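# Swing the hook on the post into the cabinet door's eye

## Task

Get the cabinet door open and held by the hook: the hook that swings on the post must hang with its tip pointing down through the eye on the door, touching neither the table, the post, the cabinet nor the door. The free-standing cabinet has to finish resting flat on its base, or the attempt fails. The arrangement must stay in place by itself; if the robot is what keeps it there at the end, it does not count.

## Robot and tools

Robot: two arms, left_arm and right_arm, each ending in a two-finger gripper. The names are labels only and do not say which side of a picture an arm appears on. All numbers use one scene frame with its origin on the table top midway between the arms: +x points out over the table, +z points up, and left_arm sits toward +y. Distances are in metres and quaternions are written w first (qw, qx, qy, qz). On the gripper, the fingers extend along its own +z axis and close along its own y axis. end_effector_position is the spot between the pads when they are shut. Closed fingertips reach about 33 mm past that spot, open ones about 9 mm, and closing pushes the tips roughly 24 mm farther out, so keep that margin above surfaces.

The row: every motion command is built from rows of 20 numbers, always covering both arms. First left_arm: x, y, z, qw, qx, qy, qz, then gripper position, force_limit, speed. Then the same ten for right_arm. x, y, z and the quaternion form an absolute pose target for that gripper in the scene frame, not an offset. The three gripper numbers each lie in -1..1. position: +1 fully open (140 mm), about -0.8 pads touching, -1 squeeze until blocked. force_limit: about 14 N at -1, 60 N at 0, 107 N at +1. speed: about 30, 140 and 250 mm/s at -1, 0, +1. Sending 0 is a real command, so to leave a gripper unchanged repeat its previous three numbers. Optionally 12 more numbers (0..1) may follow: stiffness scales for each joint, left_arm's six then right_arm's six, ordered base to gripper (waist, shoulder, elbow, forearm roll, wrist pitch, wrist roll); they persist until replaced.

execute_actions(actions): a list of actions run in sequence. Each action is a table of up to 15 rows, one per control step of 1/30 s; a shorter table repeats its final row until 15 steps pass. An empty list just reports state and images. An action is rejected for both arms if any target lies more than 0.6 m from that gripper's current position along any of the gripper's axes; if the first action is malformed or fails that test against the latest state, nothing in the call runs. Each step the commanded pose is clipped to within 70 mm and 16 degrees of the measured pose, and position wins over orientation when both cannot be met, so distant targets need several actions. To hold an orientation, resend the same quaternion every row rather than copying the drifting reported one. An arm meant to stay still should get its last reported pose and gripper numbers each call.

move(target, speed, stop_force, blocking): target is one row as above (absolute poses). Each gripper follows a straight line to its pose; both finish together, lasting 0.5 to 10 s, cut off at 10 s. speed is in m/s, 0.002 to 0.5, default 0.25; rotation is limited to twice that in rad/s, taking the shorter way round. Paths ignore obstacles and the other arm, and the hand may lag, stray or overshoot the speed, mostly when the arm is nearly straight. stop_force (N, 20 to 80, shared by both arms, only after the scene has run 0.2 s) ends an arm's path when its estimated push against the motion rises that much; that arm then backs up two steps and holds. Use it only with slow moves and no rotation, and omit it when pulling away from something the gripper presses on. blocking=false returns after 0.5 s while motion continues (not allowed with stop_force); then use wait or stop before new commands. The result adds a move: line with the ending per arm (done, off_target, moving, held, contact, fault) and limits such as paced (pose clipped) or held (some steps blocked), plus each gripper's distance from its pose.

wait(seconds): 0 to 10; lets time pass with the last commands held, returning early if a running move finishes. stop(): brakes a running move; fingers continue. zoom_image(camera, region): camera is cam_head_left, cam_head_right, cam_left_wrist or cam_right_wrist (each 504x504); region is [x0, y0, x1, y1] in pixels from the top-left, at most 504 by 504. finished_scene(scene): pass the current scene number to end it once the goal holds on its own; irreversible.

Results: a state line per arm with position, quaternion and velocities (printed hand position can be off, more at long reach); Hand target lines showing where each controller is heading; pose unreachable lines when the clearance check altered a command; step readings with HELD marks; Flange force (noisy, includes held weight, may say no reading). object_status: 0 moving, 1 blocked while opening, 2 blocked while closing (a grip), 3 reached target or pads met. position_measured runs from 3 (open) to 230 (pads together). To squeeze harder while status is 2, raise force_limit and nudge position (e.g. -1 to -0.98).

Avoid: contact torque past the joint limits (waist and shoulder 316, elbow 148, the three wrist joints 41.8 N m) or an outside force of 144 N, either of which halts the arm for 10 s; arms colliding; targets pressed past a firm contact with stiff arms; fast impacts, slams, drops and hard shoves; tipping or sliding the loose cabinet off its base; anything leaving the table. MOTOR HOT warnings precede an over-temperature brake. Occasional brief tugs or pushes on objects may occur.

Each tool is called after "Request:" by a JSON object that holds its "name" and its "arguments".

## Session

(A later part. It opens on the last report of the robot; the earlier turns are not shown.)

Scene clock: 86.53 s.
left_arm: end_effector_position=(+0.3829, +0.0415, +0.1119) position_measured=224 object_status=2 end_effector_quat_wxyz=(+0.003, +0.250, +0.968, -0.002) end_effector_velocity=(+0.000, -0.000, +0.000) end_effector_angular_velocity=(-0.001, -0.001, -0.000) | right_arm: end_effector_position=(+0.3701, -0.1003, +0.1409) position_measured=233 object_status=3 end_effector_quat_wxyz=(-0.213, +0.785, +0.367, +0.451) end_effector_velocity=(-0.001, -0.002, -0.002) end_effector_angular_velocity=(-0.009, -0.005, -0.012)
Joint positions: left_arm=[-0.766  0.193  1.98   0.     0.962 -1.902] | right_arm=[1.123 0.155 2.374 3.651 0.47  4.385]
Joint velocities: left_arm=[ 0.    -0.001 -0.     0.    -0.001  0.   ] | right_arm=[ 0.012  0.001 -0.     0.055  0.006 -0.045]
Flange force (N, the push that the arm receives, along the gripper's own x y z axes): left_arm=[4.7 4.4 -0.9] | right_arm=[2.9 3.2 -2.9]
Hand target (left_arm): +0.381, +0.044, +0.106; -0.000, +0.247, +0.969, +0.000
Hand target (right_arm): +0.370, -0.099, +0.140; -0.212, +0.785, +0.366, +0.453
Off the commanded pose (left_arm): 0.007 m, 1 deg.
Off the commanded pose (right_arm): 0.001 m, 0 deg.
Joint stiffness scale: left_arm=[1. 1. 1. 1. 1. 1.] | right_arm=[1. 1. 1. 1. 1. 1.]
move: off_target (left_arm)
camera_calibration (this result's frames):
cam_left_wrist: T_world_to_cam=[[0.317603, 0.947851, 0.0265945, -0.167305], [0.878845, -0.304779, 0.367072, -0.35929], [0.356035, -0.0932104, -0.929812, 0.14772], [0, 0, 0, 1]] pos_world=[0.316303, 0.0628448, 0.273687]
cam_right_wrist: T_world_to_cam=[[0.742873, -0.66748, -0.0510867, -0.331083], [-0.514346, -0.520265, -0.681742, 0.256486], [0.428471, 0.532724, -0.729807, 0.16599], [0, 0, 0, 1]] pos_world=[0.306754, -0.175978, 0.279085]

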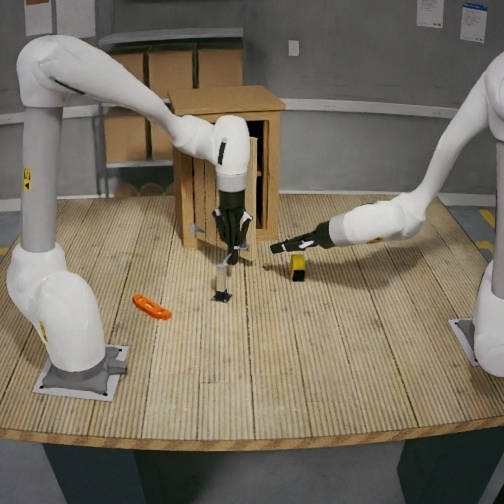

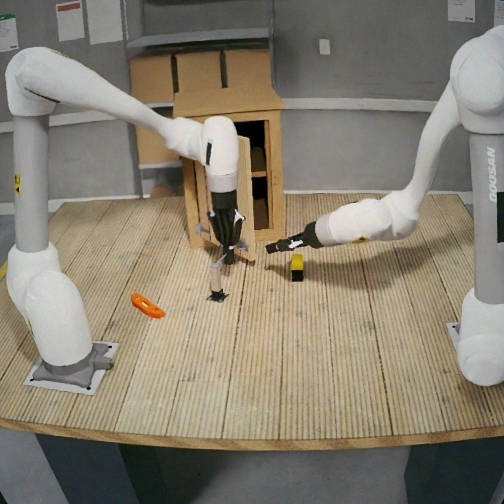

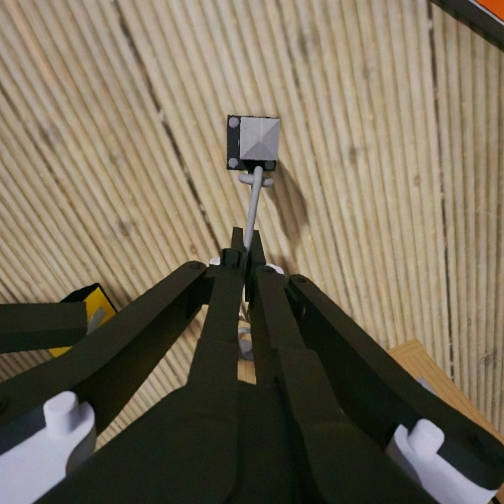

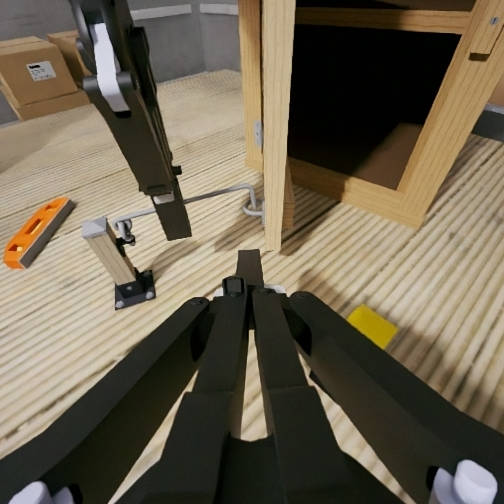

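Request:
{"name": "move", "arguments": {"target": [0.382,0.045,0.098,0,0.24,0.971,0,-1,-0.7,-0.5,0.37,-0.10,0.14,-0.211,0.785,0.366,0.453,-1,0,0], "speed": 0.01}}

Request:
{"name": "zoom_image", "arguments": {"camera": "cam_right_wrist", "region": [180,130,310,260]}}

Scene clock: 92.20 s.
left_arm: end_effector_position=(+0.3840, +0.0410, +0.1076) position_measured=224 object_status=2 end_effector_quat_wxyz=(+0.004, +0.244, +0.970, -0.002) end_effector_velocity=(+0.000, -0.001, -0.000) end_effector_angular_velocity=(-0.001, -0.002, +0.000) | right_arm: end_effector_position=(+0.3700, -0.1006, +0.1406) position_measured=233 object_status=3 end_effector_quat_wxyz=(-0.212, +0.785, +0.367, +0.452) end_effector_velocity=(-0.000, +0.000, -0.001) end_effector_angular_velocity=(-0.001, -0.000, +0.001)
Joint positions: left_arm=[-0.765  0.197  1.984  0.     0.951 -1.914] | right_arm=[1.124 0.155 2.374 3.658 0.47  4.38 ]
Joint velocities: left_arm=[-0.001 -0.     0.001  0.    -0.002 -0.001] | right_arm=[ 0.     0.001  0.    -0.     0.    -0.   ]
Flange force (N, the push that the arm receives, along the gripper's own x y z axes): left_arm=[18.0 4.3 -37.5] | right_arm=[-0.6 -5.8 0.9]
Hand target (left_arm): +0.382, +0.045, +0.098; -0.000, +0.240, +0.971, +0.000
Hand target (right_arm): +0.370, -0.100, +0.140; -0.211, +0.785, +0.366, +0.453
Off the commanded pose (left_arm): 0.011 m, 1 deg.
Off the commanded pose (right_arm): 0.001 m, 0 deg.
Joint stiffness scale: left_arm=[1. 1. 1. 1. 1. 1.] | right_arm=[1. 1. 1. 1. 1. 1.]
move: off_target (left_arm)
camera_calibration (this result's frames):
cam_left_wrist: T_world_to_cam=[[0.305788, 0.951763, 0.0253043, -0.162612], [0.881975, -0.293177, 0.369009, -0.360708], [0.358628, -0.0905209, -0.929081, 0.142175], [0, 0, 0, 1]] pos_world=[0.316872, 0.0618869, 0.269312]
cam_right_wrist: T_world_to_cam=[[0.742173, -0.66839, -0.0493442, -0.331309], [-0.514259, -0.520718, -0.681462, 0.256049], [0.429788, 0.531138, -0.730188, 0.165381], [0, 0, 0, 1]] pos_world=[0.306485, -0.175954, 0.278899]

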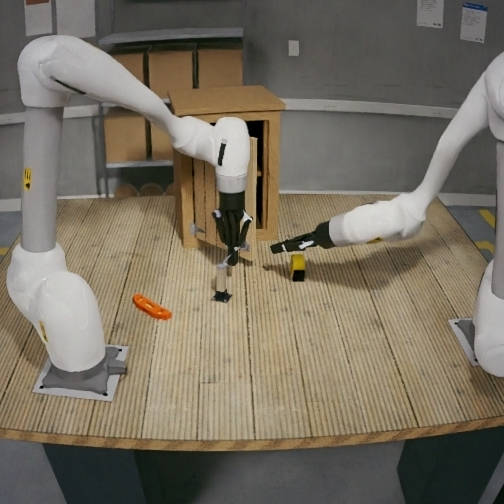

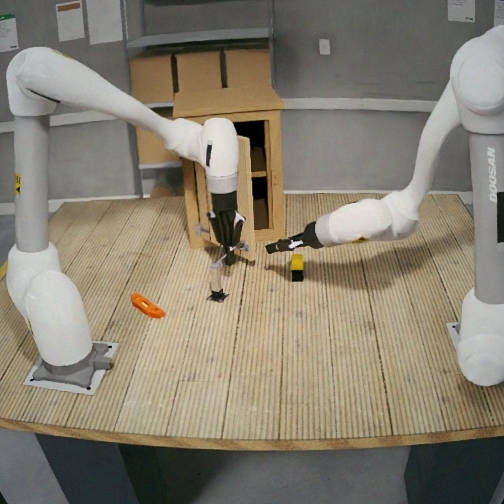

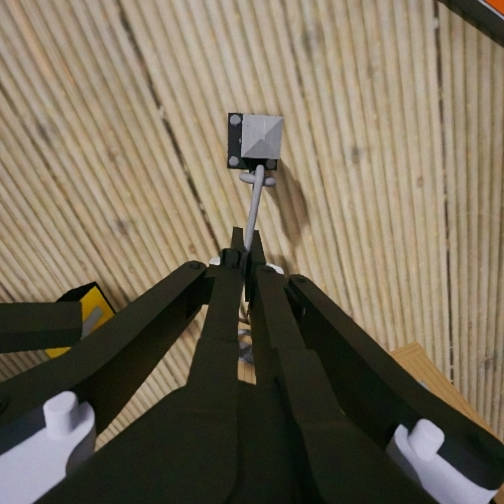

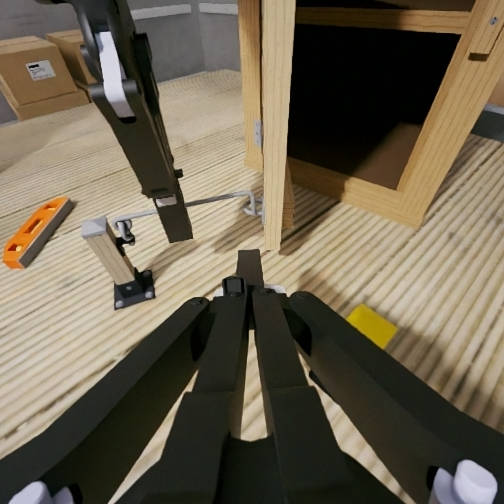

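Region (180, 130, 310, 260) of cam_right_wrist's 504x504 image, scaled by 3.877, with more detail than that image has.

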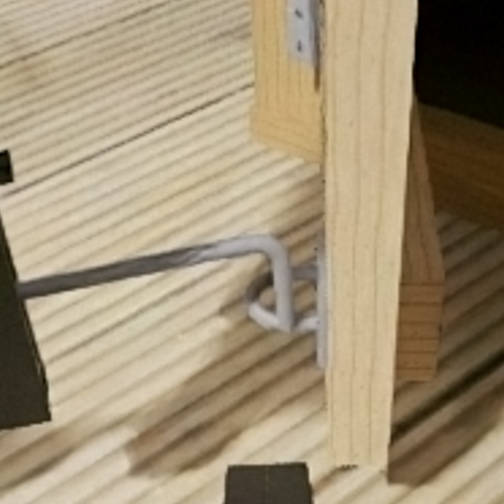

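On the near rim; lift, swing ~4.5° further.

Request:
{"name": "move", "arguments": {"target": [0.384,0.043,0.115,0,0.24,0.971,0,-1,-0.7,-0.5,0.37,-0.10,0.14,-0.211,0.785,0.366,0.453,-1,0,0], "speed": 0.01}}

Request:
{"name": "move", "arguments": {"target": [0.387,0.049,0.113,0,0.205,0.979,0,-1,-0.7,-0.5,0.37,-0.10,0.14,-0.211,0.785,0.366,0.453,-1,0,0], "speed": 0.02}}

Request:
{"name": "move", "arguments": {"target": [0.385,0.051,0.097,0,0.205,0.979,0,-1,-0.7,-0.5,0.37,-0.10,0.14,-0.211,0.785,0.366,0.453,-1,0,0], "speed": 0.01}}

Request:
{"name": "zoom_image", "arguments": {"camera": "cam_right_wrist", "region": [180,130,310,260]}}

Scene clock: 99.37 s.
left_arm: end_effector_position=(+0.3833, +0.0426, +0.1104) position_measured=224 object_status=2 end_effector_quat_wxyz=(-0.000, +0.243, +0.970, +0.000) end_effector_velocity=(+0.001, +0.001, +0.002) end_effector_angular_velocity=(+0.000, +0.001, +0.004) | right_arm: end_effector_position=(+0.3700, -0.1006, +0.1406) position_measured=233 object_status=3 end_effector_quat_wxyz=(-0.212, +0.785, +0.367, +0.452) end_effector_velocity=(-0.000, +0.000, -0.000) end_effector_angular_velocity=(-0.001, -0.000, +0.001)
Joint positions: left_arm=[-0.764  0.197  1.978  0.     0.967 -1.914] | right_arm=[1.124 0.155 2.374 3.658 0.47  4.379]
Joint velocities: left_arm=[ 0.002 -0.001 -0.001 -0.001  0.004 -0.001] | right_arm=[ 0.001  0.001  0.    -0.     0.    -0.   ]
Flange force (N, the push that the arm receives, along the gripper's own x y z axes): left_arm=[-11.3 0.2 3.8] | right_arm=[0.5 -4.0 0.3]
Hand target (left_arm): +0.384, +0.043, +0.115; +0.000, +0.240, +0.971, -0.000
Hand target (right_arm): +0.370, -0.100, +0.140; -0.211, +0.785, +0.366, +0.453
Off the commanded pose (left_arm): 0.005 m, 0 deg.
Off the commanded pose (right_arm): 0.001 m, 0 deg.
Joint stiffness scale: left_arm=[1. 1. 1. 1. 1. 1.] | right_arm=[1. 1. 1. 1. 1. 1.]
move: off_target (left_arm)
camera_calibration (this result's frames):
cam_left_wrist: T_world_to_cam=[[0.304628, 0.951996, 0.0300799, -0.164049], [0.884725, -0.294517, 0.361276, -0.360732], [0.352793, -0.0834425, -0.931973, 0.147398], [0, 0, 0, 1]] pos_world=[0.317122, 0.0622318, 0.272629]
cam_right_wrist: T_world_to_cam=[[0.742158, -0.668407, -0.0493353, -0.331314], [-0.514269, -0.520714, -0.681457, 0.25605], [0.429801, 0.53112, -0.730193, 0.165374], [0, 0, 0, 1]] pos_world=[0.306488, -0.175957, 0.278897]

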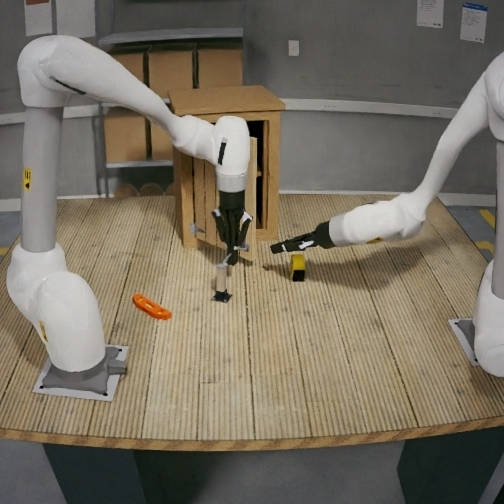

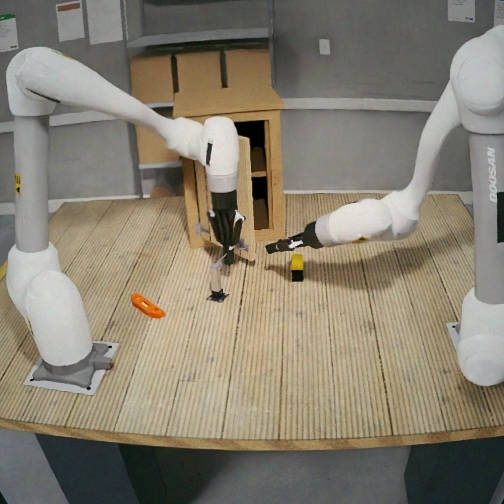

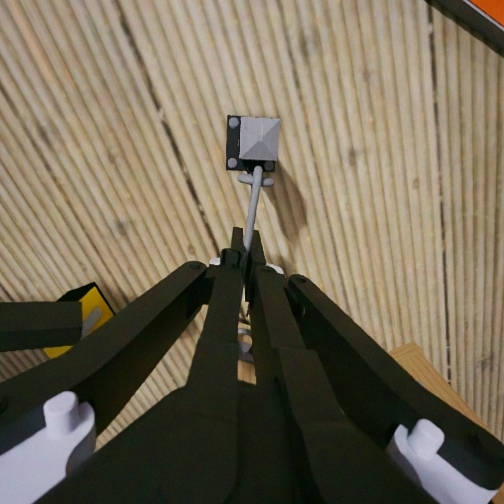

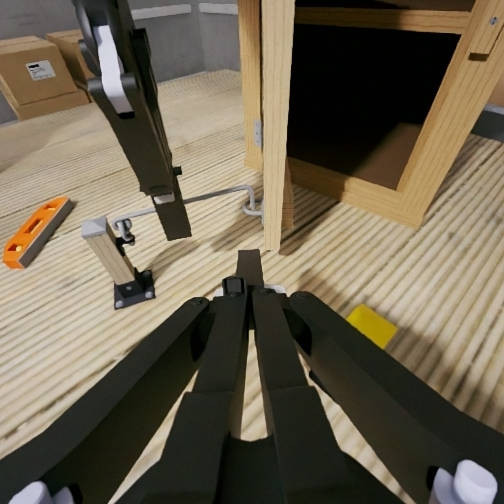

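Scene clock: 101.57 s.
left_arm: end_effector_position=(+0.3859, +0.0467, +0.1106) position_measured=224 object_status=2 end_effector_quat_wxyz=(-0.002, +0.208, +0.978, +0.000) end_effector_velocity=(-0.000, -0.000, +0.000) end_effector_angular_velocity=(-0.000, +0.000, +0.005) | right_arm: end_effector_position=(+0.3700, -0.1006, +0.1406) position_measured=233 object_status=3 end_effector_quat_wxyz=(-0.212, +0.785, +0.367, +0.452) end_effector_velocity=(+0.000, +0.000, +0.000) end_effector_angular_velocity=(+0.001, -0.000, -0.001)
Joint positions: left_arm=[-0.755  0.196  1.978 -0.002  0.97  -1.975] | right_arm=[1.124 0.155 2.374 3.658 0.47  4.379]
Joint velocities: left_arm=[ 0.    -0.     0.    -0.    -0.    -0.005] | right_arm=[-0.     0.    -0.    -0.     0.001  0.001]
Flange force (N, the push that the arm receives, along the gripper's own x y z axes): left_arm=[5.3 -7.1 6.5] | right_arm=[0.8 -4.4 0.4]
Hand target (left_arm): +0.387, +0.049, +0.113; -0.000, +0.205, +0.979, -0.000
Hand target (right_arm): +0.370, -0.100, +0.140; -0.211, +0.785, +0.366, +0.453
Off the commanded pose (left_arm): 0.003 m, 0 deg.
Off the commanded pose (right_arm): 0.001 m, 0 deg.
Joint stiffness scale: left_arm=[1. 1. 1. 1. 1. 1.] | right_arm=[1. 1. 1. 1. 1. 1.]
move: done
camera_calibration (this result's frames):
cam_left_wrist: T_world_to_cam=[[0.235665, 0.97138, 0.0297058, -0.142991], [0.904694, -0.230445, 0.358363, -0.372321], [0.354952, -0.057579, -0.93311, 0.145159], [0, 0, 0, 1]] pos_world=[0.31901, 0.0614569, 0.273123]
cam_right_wrist: T_world_to_cam=[[0.742158, -0.668407, -0.0493353, -0.331314], [-0.514269, -0.520714, -0.681457, 0.256051], [0.429801, 0.53112, -0.730193, 0.165374], [0, 0, 0, 1]] pos_world=[0.306488, -0.175957, 0.278897]

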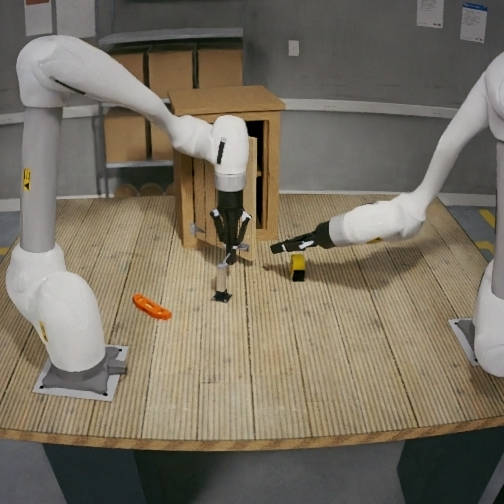

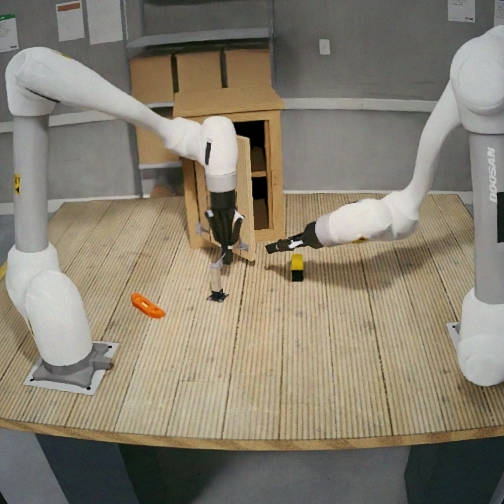

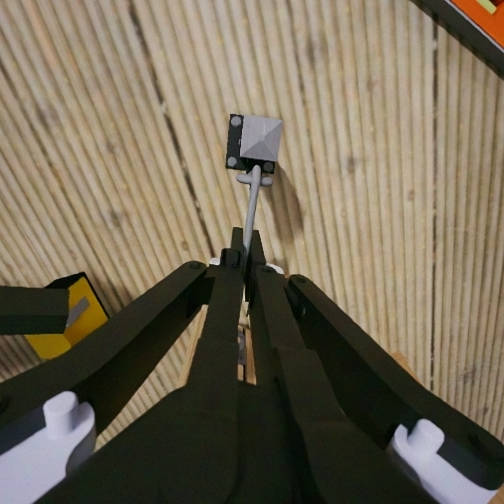

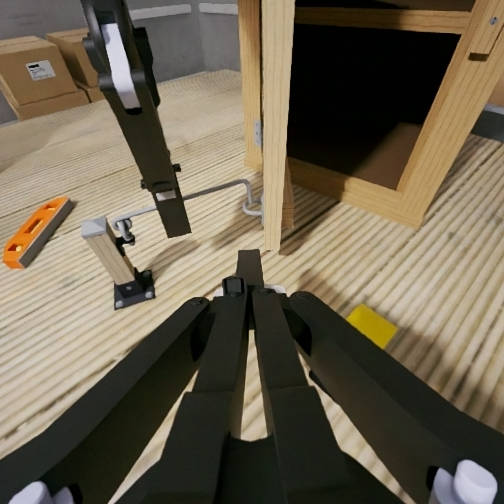

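Scene clock: 103.23 s.
left_arm: end_effector_position=(+0.3867, +0.0458, +0.1036) position_measured=224 object_status=2 end_effector_quat_wxyz=(+0.004, +0.208, +0.978, -0.004) end_effector_velocity=(+0.000, -0.001, -0.001) end_effector_angular_velocity=(-0.002, -0.001, +0.002) | right_arm: end_effector_position=(+0.3700, -0.1006, +0.1406) position_measured=233 object_status=3 end_effector_quat_wxyz=(-0.212, +0.785, +0.367, +0.452) end_effector_velocity=(-0.001, +0.000, -0.000) end_effector_angular_velocity=(-0.000, +0.000, +0.002)
Joint positions: left_arm=[-0.755  0.199  1.99  -0.003  0.942 -1.976] | right_arm=[1.124 0.155 2.374 3.658 0.47  4.379]
Joint velocities: left_arm=[-0.001  0.     0.001 -0.    -0.004 -0.002] | right_arm=[ 0.001  0.     0.    -0.    -0.     0.   ]
Flange force (N, the push that the arm receives, along the gripper's own x y z axes): left_arm=[2.0 -3.2 -2.4] | right_arm=[0.2 -3.9 1.8]
Hand target (left_arm): +0.385, +0.051, +0.097; -0.000, +0.205, +0.979, -0.000
Hand target (right_arm): +0.370, -0.100, +0.140; -0.211, +0.785, +0.366, +0.453
Off the commanded pose (left_arm): 0.009 m, 1 deg.
Off the commanded pose (right_arm): 0.001 m, 0 deg.
Joint stiffness scale: left_arm=[1. 1. 1. 1. 1. 1.] | right_arm=[1. 1. 1. 1. 1. 1.]
move: off_target (left_arm)
camera_calibration (this result's frames):
cam_left_wrist: T_world_to_cam=[[0.234065, 0.971977, 0.0217896, -0.140654], [0.901997, -0.225467, 0.368194, -0.370966], [0.362789, -0.0665272, -0.929494, 0.135277], [0, 0, 0, 1]] pos_world=[0.318455, 0.0620719, 0.265391]
cam_right_wrist: T_world_to_cam=[[0.742158, -0.668407, -0.0493353, -0.331314], [-0.514269, -0.520714, -0.681457, 0.256051], [0.429801, 0.53112, -0.730193, 0.165374], [0, 0, 0, 1]] pos_world=[0.306488, -0.175957, 0.278897]

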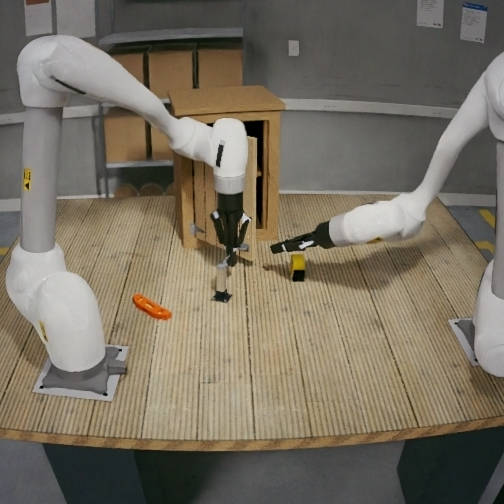

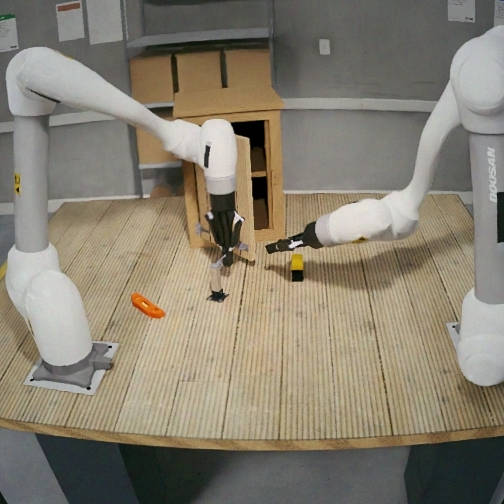

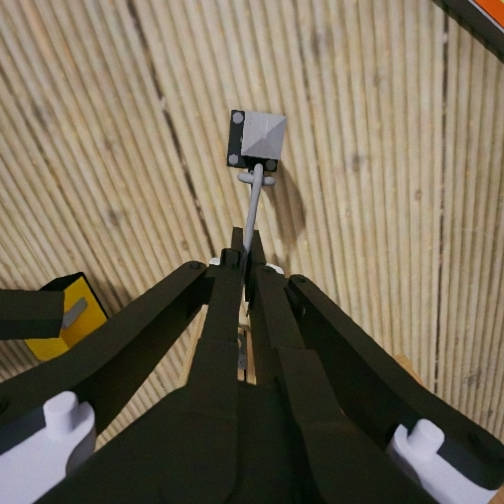

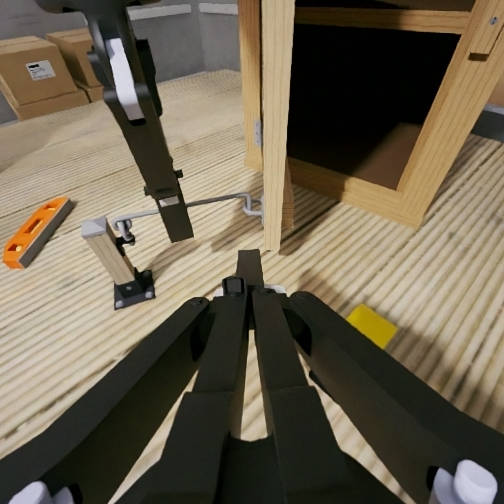

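Region (180, 130, 310, 260) of cam_right_wrist's 504x504 image, scaled by 3.877, with more detail than that image has.

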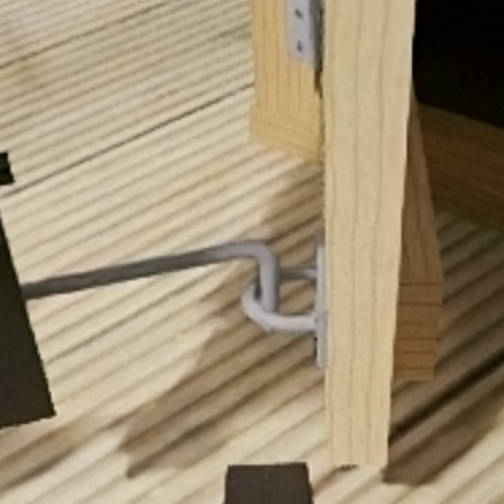

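Request:
{"name": "move", "arguments": {"target": [0.385,0.051,0.093,0,0.205,0.979,0,-1,-0.7,-0.5,0.37,-0.10,0.14,-0.211,0.785,0.366,0.453,-1,0,0], "speed": 0.01}}

Request:
{"name": "move", "arguments": {"target": [0.385,0.051,0.093,0,0.205,0.979,0,-0.4,-0.7,-1,0.37,-0.10,0.14,-0.211,0.785,0.366,0.453,-1,0,0], "speed": 0.01}}

Request:
{"name": "move", "arguments": {"target": [0.375,0.055,0.2,0,0.205,0.979,0,-0.4,-0.7,-1,0.37,-0.10,0.14,-0.211,0.785,0.366,0.453,-1,0,0], "speed": 0.1}}

Request:
{"name": "zoom_image", "arguments": {"camera": "cam_right_wrist", "region": [180,130,310,260]}}

Scene clock: 109.27 s.
left_arm: end_effector_position=(+0.3869, +0.0456, +0.0997) position_measured=224 object_status=2 end_effector_quat_wxyz=(+0.004, +0.207, +0.978, -0.004) end_effector_velocity=(+0.000, +0.000, -0.001) end_effector_angular_velocity=(+0.001, -0.000, -0.001) | right_arm: end_effector_position=(+0.3700, -0.1006, +0.1406) position_measured=233 object_status=3 end_effector_quat_wxyz=(-0.212, +0.785, +0.367, +0.452) end_effector_velocity=(-0.001, +0.001, -0.001) end_effector_angular_velocity=(-0.001, -0.000, +0.003)
Joint positions: left_arm=[-0.755  0.203  1.994 -0.003  0.934 -1.976] | right_arm=[1.124 0.155 2.374 3.658 0.47  4.379]
Joint velocities: left_arm=[ 0.     0.001  0.001  0.001 -0.001  0.001] | right_arm=[ 0.002  0.001 -0.    -0.    -0.    -0.001]
Flange force (N, the push that the arm receives, along the gripper's own x y z axes): left_arm=[5.7 -4.4 -3.0] | right_arm=[0.8 -4.0 0.8]
Hand target (left_arm): +0.385, +0.051, +0.093; -0.000, +0.205, +0.979, -0.000
Hand target (right_arm): +0.370, -0.100, +0.140; -0.211, +0.785, +0.366, +0.453
Off the commanded pose (left_arm): 0.009 m, 1 deg.
Off the commanded pose (right_arm): 0.001 m, 0 deg.
Joint stiffness scale: left_arm=[1. 1. 1. 1. 1. 1.] | right_arm=[1. 1. 1. 1. 1. 1.]
move: off_target (left_arm)
camera_calibration (this result's frames):
cam_left_wrist: T_world_to_cam=[[0.233897, 0.972025, 0.0214459, -0.140358], [0.901869, -0.22515, 0.3687, -0.369809], [0.363214, -0.0668966, -0.929301, 0.131385], [0, 0, 0, 1]] pos_world=[0.318628, 0.0619582, 0.261455]
cam_right_wrist: T_world_to_cam=[[0.742157, -0.668408, -0.0493326, -0.331315], [-0.514268, -0.520715, -0.681457, 0.25605], [0.429803, 0.531118, -0.730194, 0.165373], [0, 0, 0, 1]] pos_world=[0.306488, -0.175957, 0.278897]

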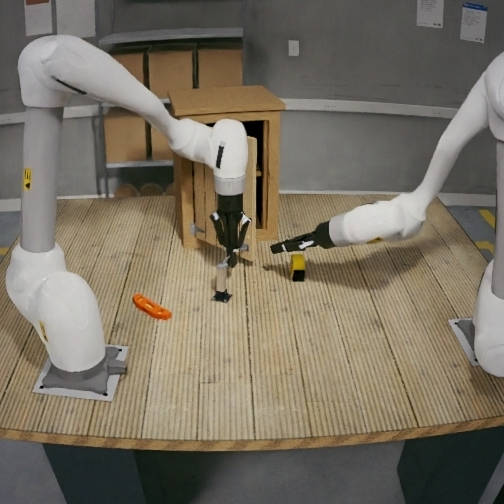

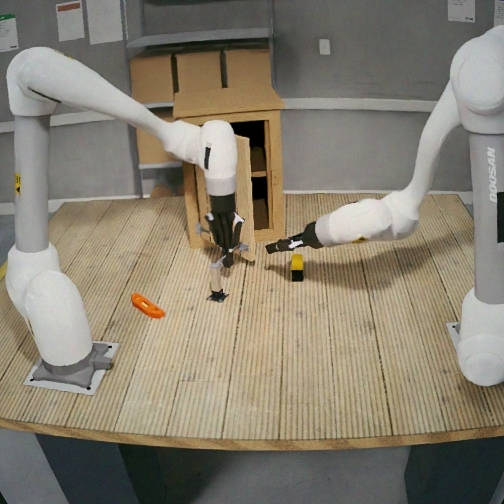

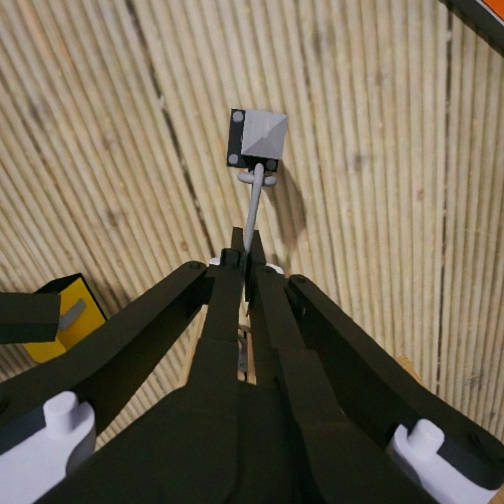

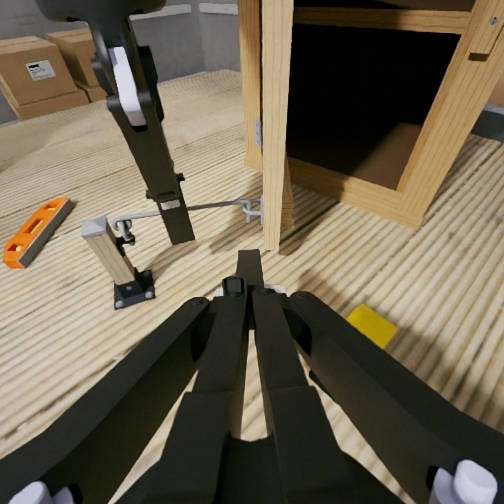

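Scene clock: 110.40 s.
left_arm: end_effector_position=(+0.3868, +0.0464, +0.0990) position_measured=179 object_status=0 end_effector_quat_wxyz=(+0.003, +0.207, +0.978, -0.004) end_effector_velocity=(-0.000, +0.000, -0.000) end_effector_angular_velocity=(+0.000, +0.000, -0.002) | right_arm: end_effector_position=(+0.3700, -0.1006, +0.1406) position_measured=233 object_status=3 end_effector_quat_wxyz=(-0.212, +0.785, +0.367, +0.452) end_effector_velocity=(+0.000, -0.000, -0.000) end_effector_angular_velocity=(-0.001, +0.000, -0.000)
Joint positions: left_arm=[-0.754  0.204  1.995 -0.003  0.934 -1.976] | right_arm=[1.124 0.155 2.374 3.658 0.47  4.379]
Joint velocities: left_arm=[ 0.    -0.     0.001  0.    -0.     0.002] | right_arm=[-0. -0.  0. -0. -0. -0.]
Flange force (N, the push that the arm receives, along the gripper's own x y z axes): left_arm=[0.2 0.2 1.5] | right_arm=[0.7 -7.2 -1.5]
Hand target (left_arm): +0.385, +0.051, +0.093; -0.000, +0.205, +0.979, -0.000
Hand target (right_arm): +0.370, -0.100, +0.140; -0.211, +0.785, +0.366, +0.453
Off the commanded pose (left_arm): 0.008 m, 1 deg.
Off the commanded pose (right_arm): 0.001 m, 0 deg.
Joint stiffness scale: left_arm=[1. 1. 1. 1. 1. 1.] | right_arm=[1. 1. 1. 1. 1. 1.]
move: off_target (left_arm)
camera_calibration (this result's frames):
cam_left_wrist: T_world_to_cam=[[0.233365, 0.972131, 0.0224189, -0.141021], [0.902301, -0.225082, 0.367684, -0.369323], [0.362483, -0.0655761, -0.92968, 0.131059], [0, 0, 0, 1]] pos_world=[0.318643, 0.0625574, 0.260799]
cam_right_wrist: T_world_to_cam=[[0.742157, -0.668408, -0.0493327, -0.331315], [-0.514269, -0.520715, -0.681457, 0.25605], [0.429803, 0.531118, -0.730194, 0.165373], [0, 0, 0, 1]] pos_world=[0.306489, -0.175957, 0.278897]

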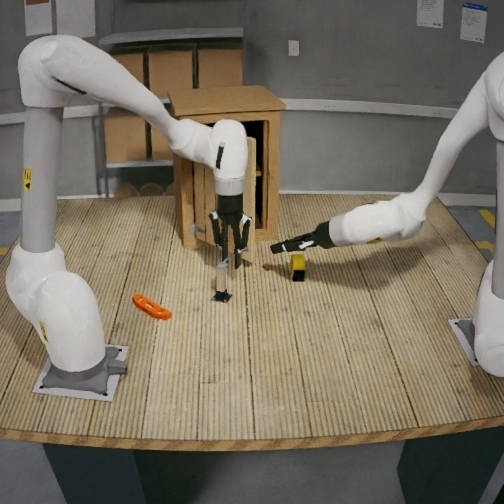

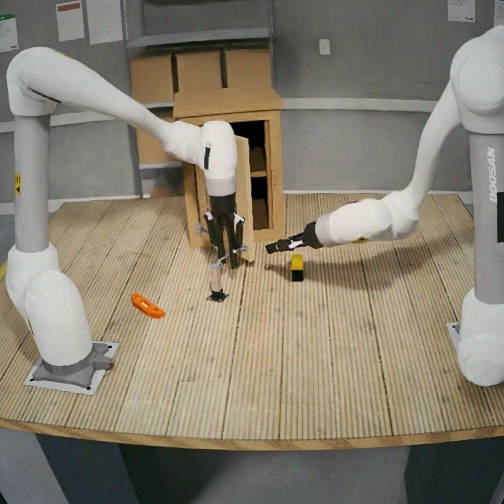

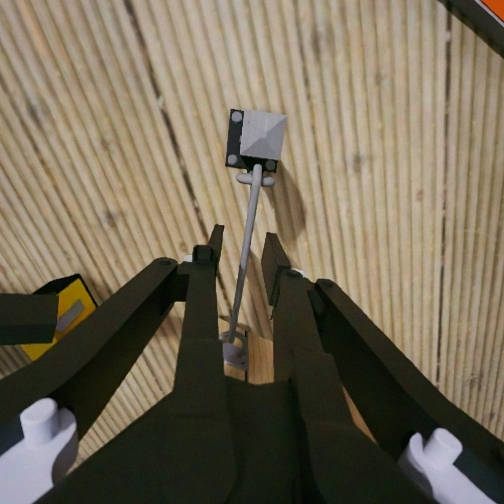

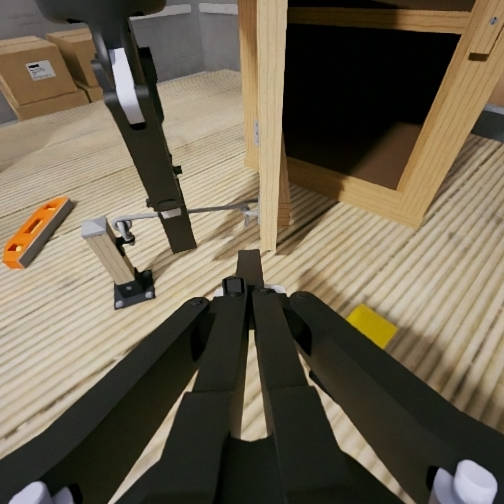

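Scene clock: 111.83 s.
left_arm: end_effector_position=(+0.3730, +0.0574, +0.1936) position_measured=179 object_status=3 end_effector_quat_wxyz=(-0.004, +0.206, +0.979, +0.002) end_effector_velocity=(-0.000, +0.001, +0.001) end_effector_angular_velocity=(+0.001, +0.001, +0.000) | right_arm: end_effector_position=(+0.3700, -0.1006, +0.1406) position_measured=233 object_status=3 end_effector_quat_wxyz=(-0.212, +0.785, +0.367, +0.452) end_effector_velocity=(+0.001, -0.001, -0.000) end_effector_angular_velocity=(+0.000, +0.001, -0.003)
Joint positions: left_arm=[-0.759  0.102  1.919 -0.003  1.13  -1.983] | right_arm=[1.124 0.155 2.374 3.658 0.47  4.379]
Joint velocities: left_arm=[ 0.    -0.001 -0.001 -0.     0.004  0.   ] | right_arm=[-0.002 -0.    -0.     0.001 -0.001  0.   ]
Flange force (N, the push that the arm receives, along the gripper's own x y z axes): left_arm=[2.5 3.3 0.9] | right_arm=[-0.1 -5.1 -0.3]
Hand target (left_arm): +0.375, +0.055, +0.200; +0.000, +0.205, +0.979, -0.000
Hand target (right_arm): +0.370, -0.100, +0.140; -0.211, +0.785, +0.366, +0.453
Off the commanded pose (left_arm): 0.007 m, 1 deg.
Off the commanded pose (right_arm): 0.001 m, 0 deg.
Joint stiffness scale: left_arm=[1. 1. 1. 1. 1. 1.] | right_arm=[1. 1. 1. 1. 1. 1.]
move: off_target (left_arm)
camera_calibration (this result's frames):
cam_left_wrist: T_world_to_cam=[[0.231515, 0.972276, 0.0328532, -0.151953], [0.907438, -0.228002, 0.352945, -0.388029], [0.350651, -0.0519, -0.935067, 0.229422], [0, 0, 0, 1]] pos_world=[0.306845, 0.0711761, 0.35647]
cam_right_wrist: T_world_to_cam=[[0.742157, -0.668408, -0.0493326, -0.331315], [-0.514269, -0.520715, -0.681457, 0.25605], [0.429803, 0.531118, -0.730194, 0.165373], [0, 0, 0, 1]] pos_world=[0.306489, -0.175957, 0.278897]

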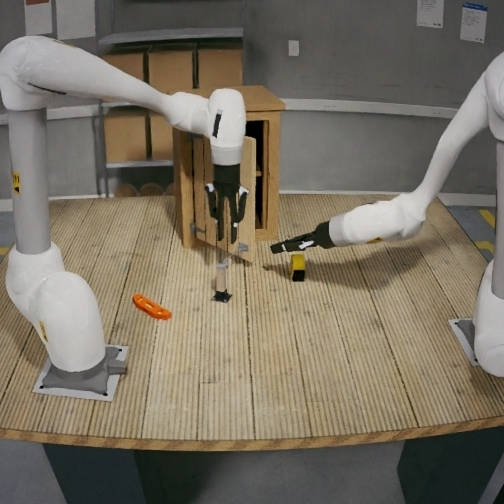

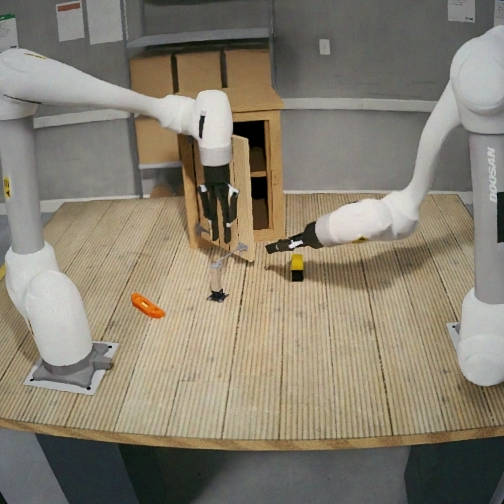

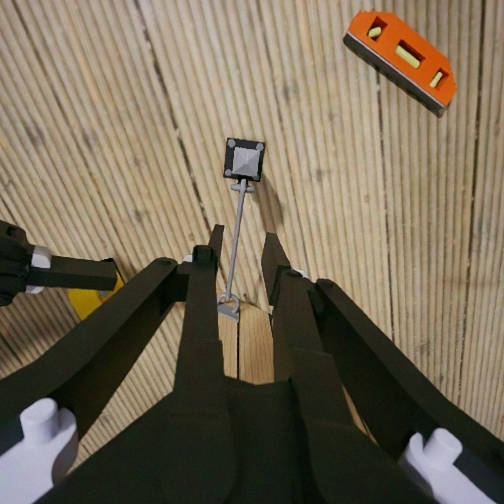

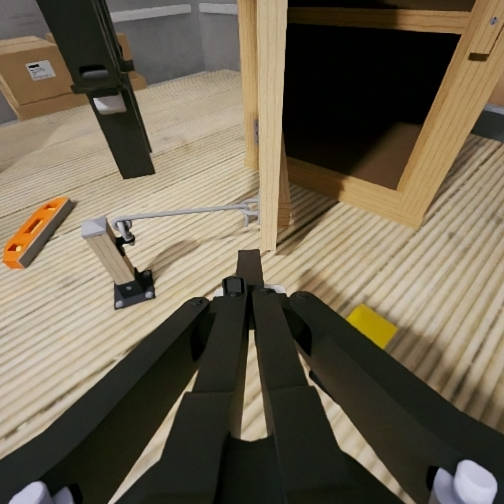

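Region (180, 130, 310, 260) of cam_right_wrist's 504x504 image, scaled by 3.877, with more detail than that image has.

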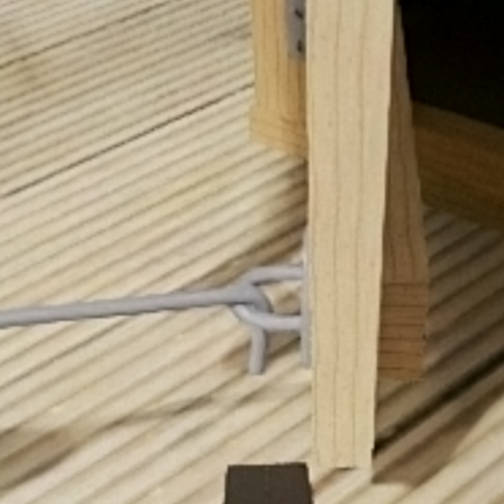

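Request:
{"name": "finished_scene", "arguments": {"scene": 2}}

The scene is finished: the task was done.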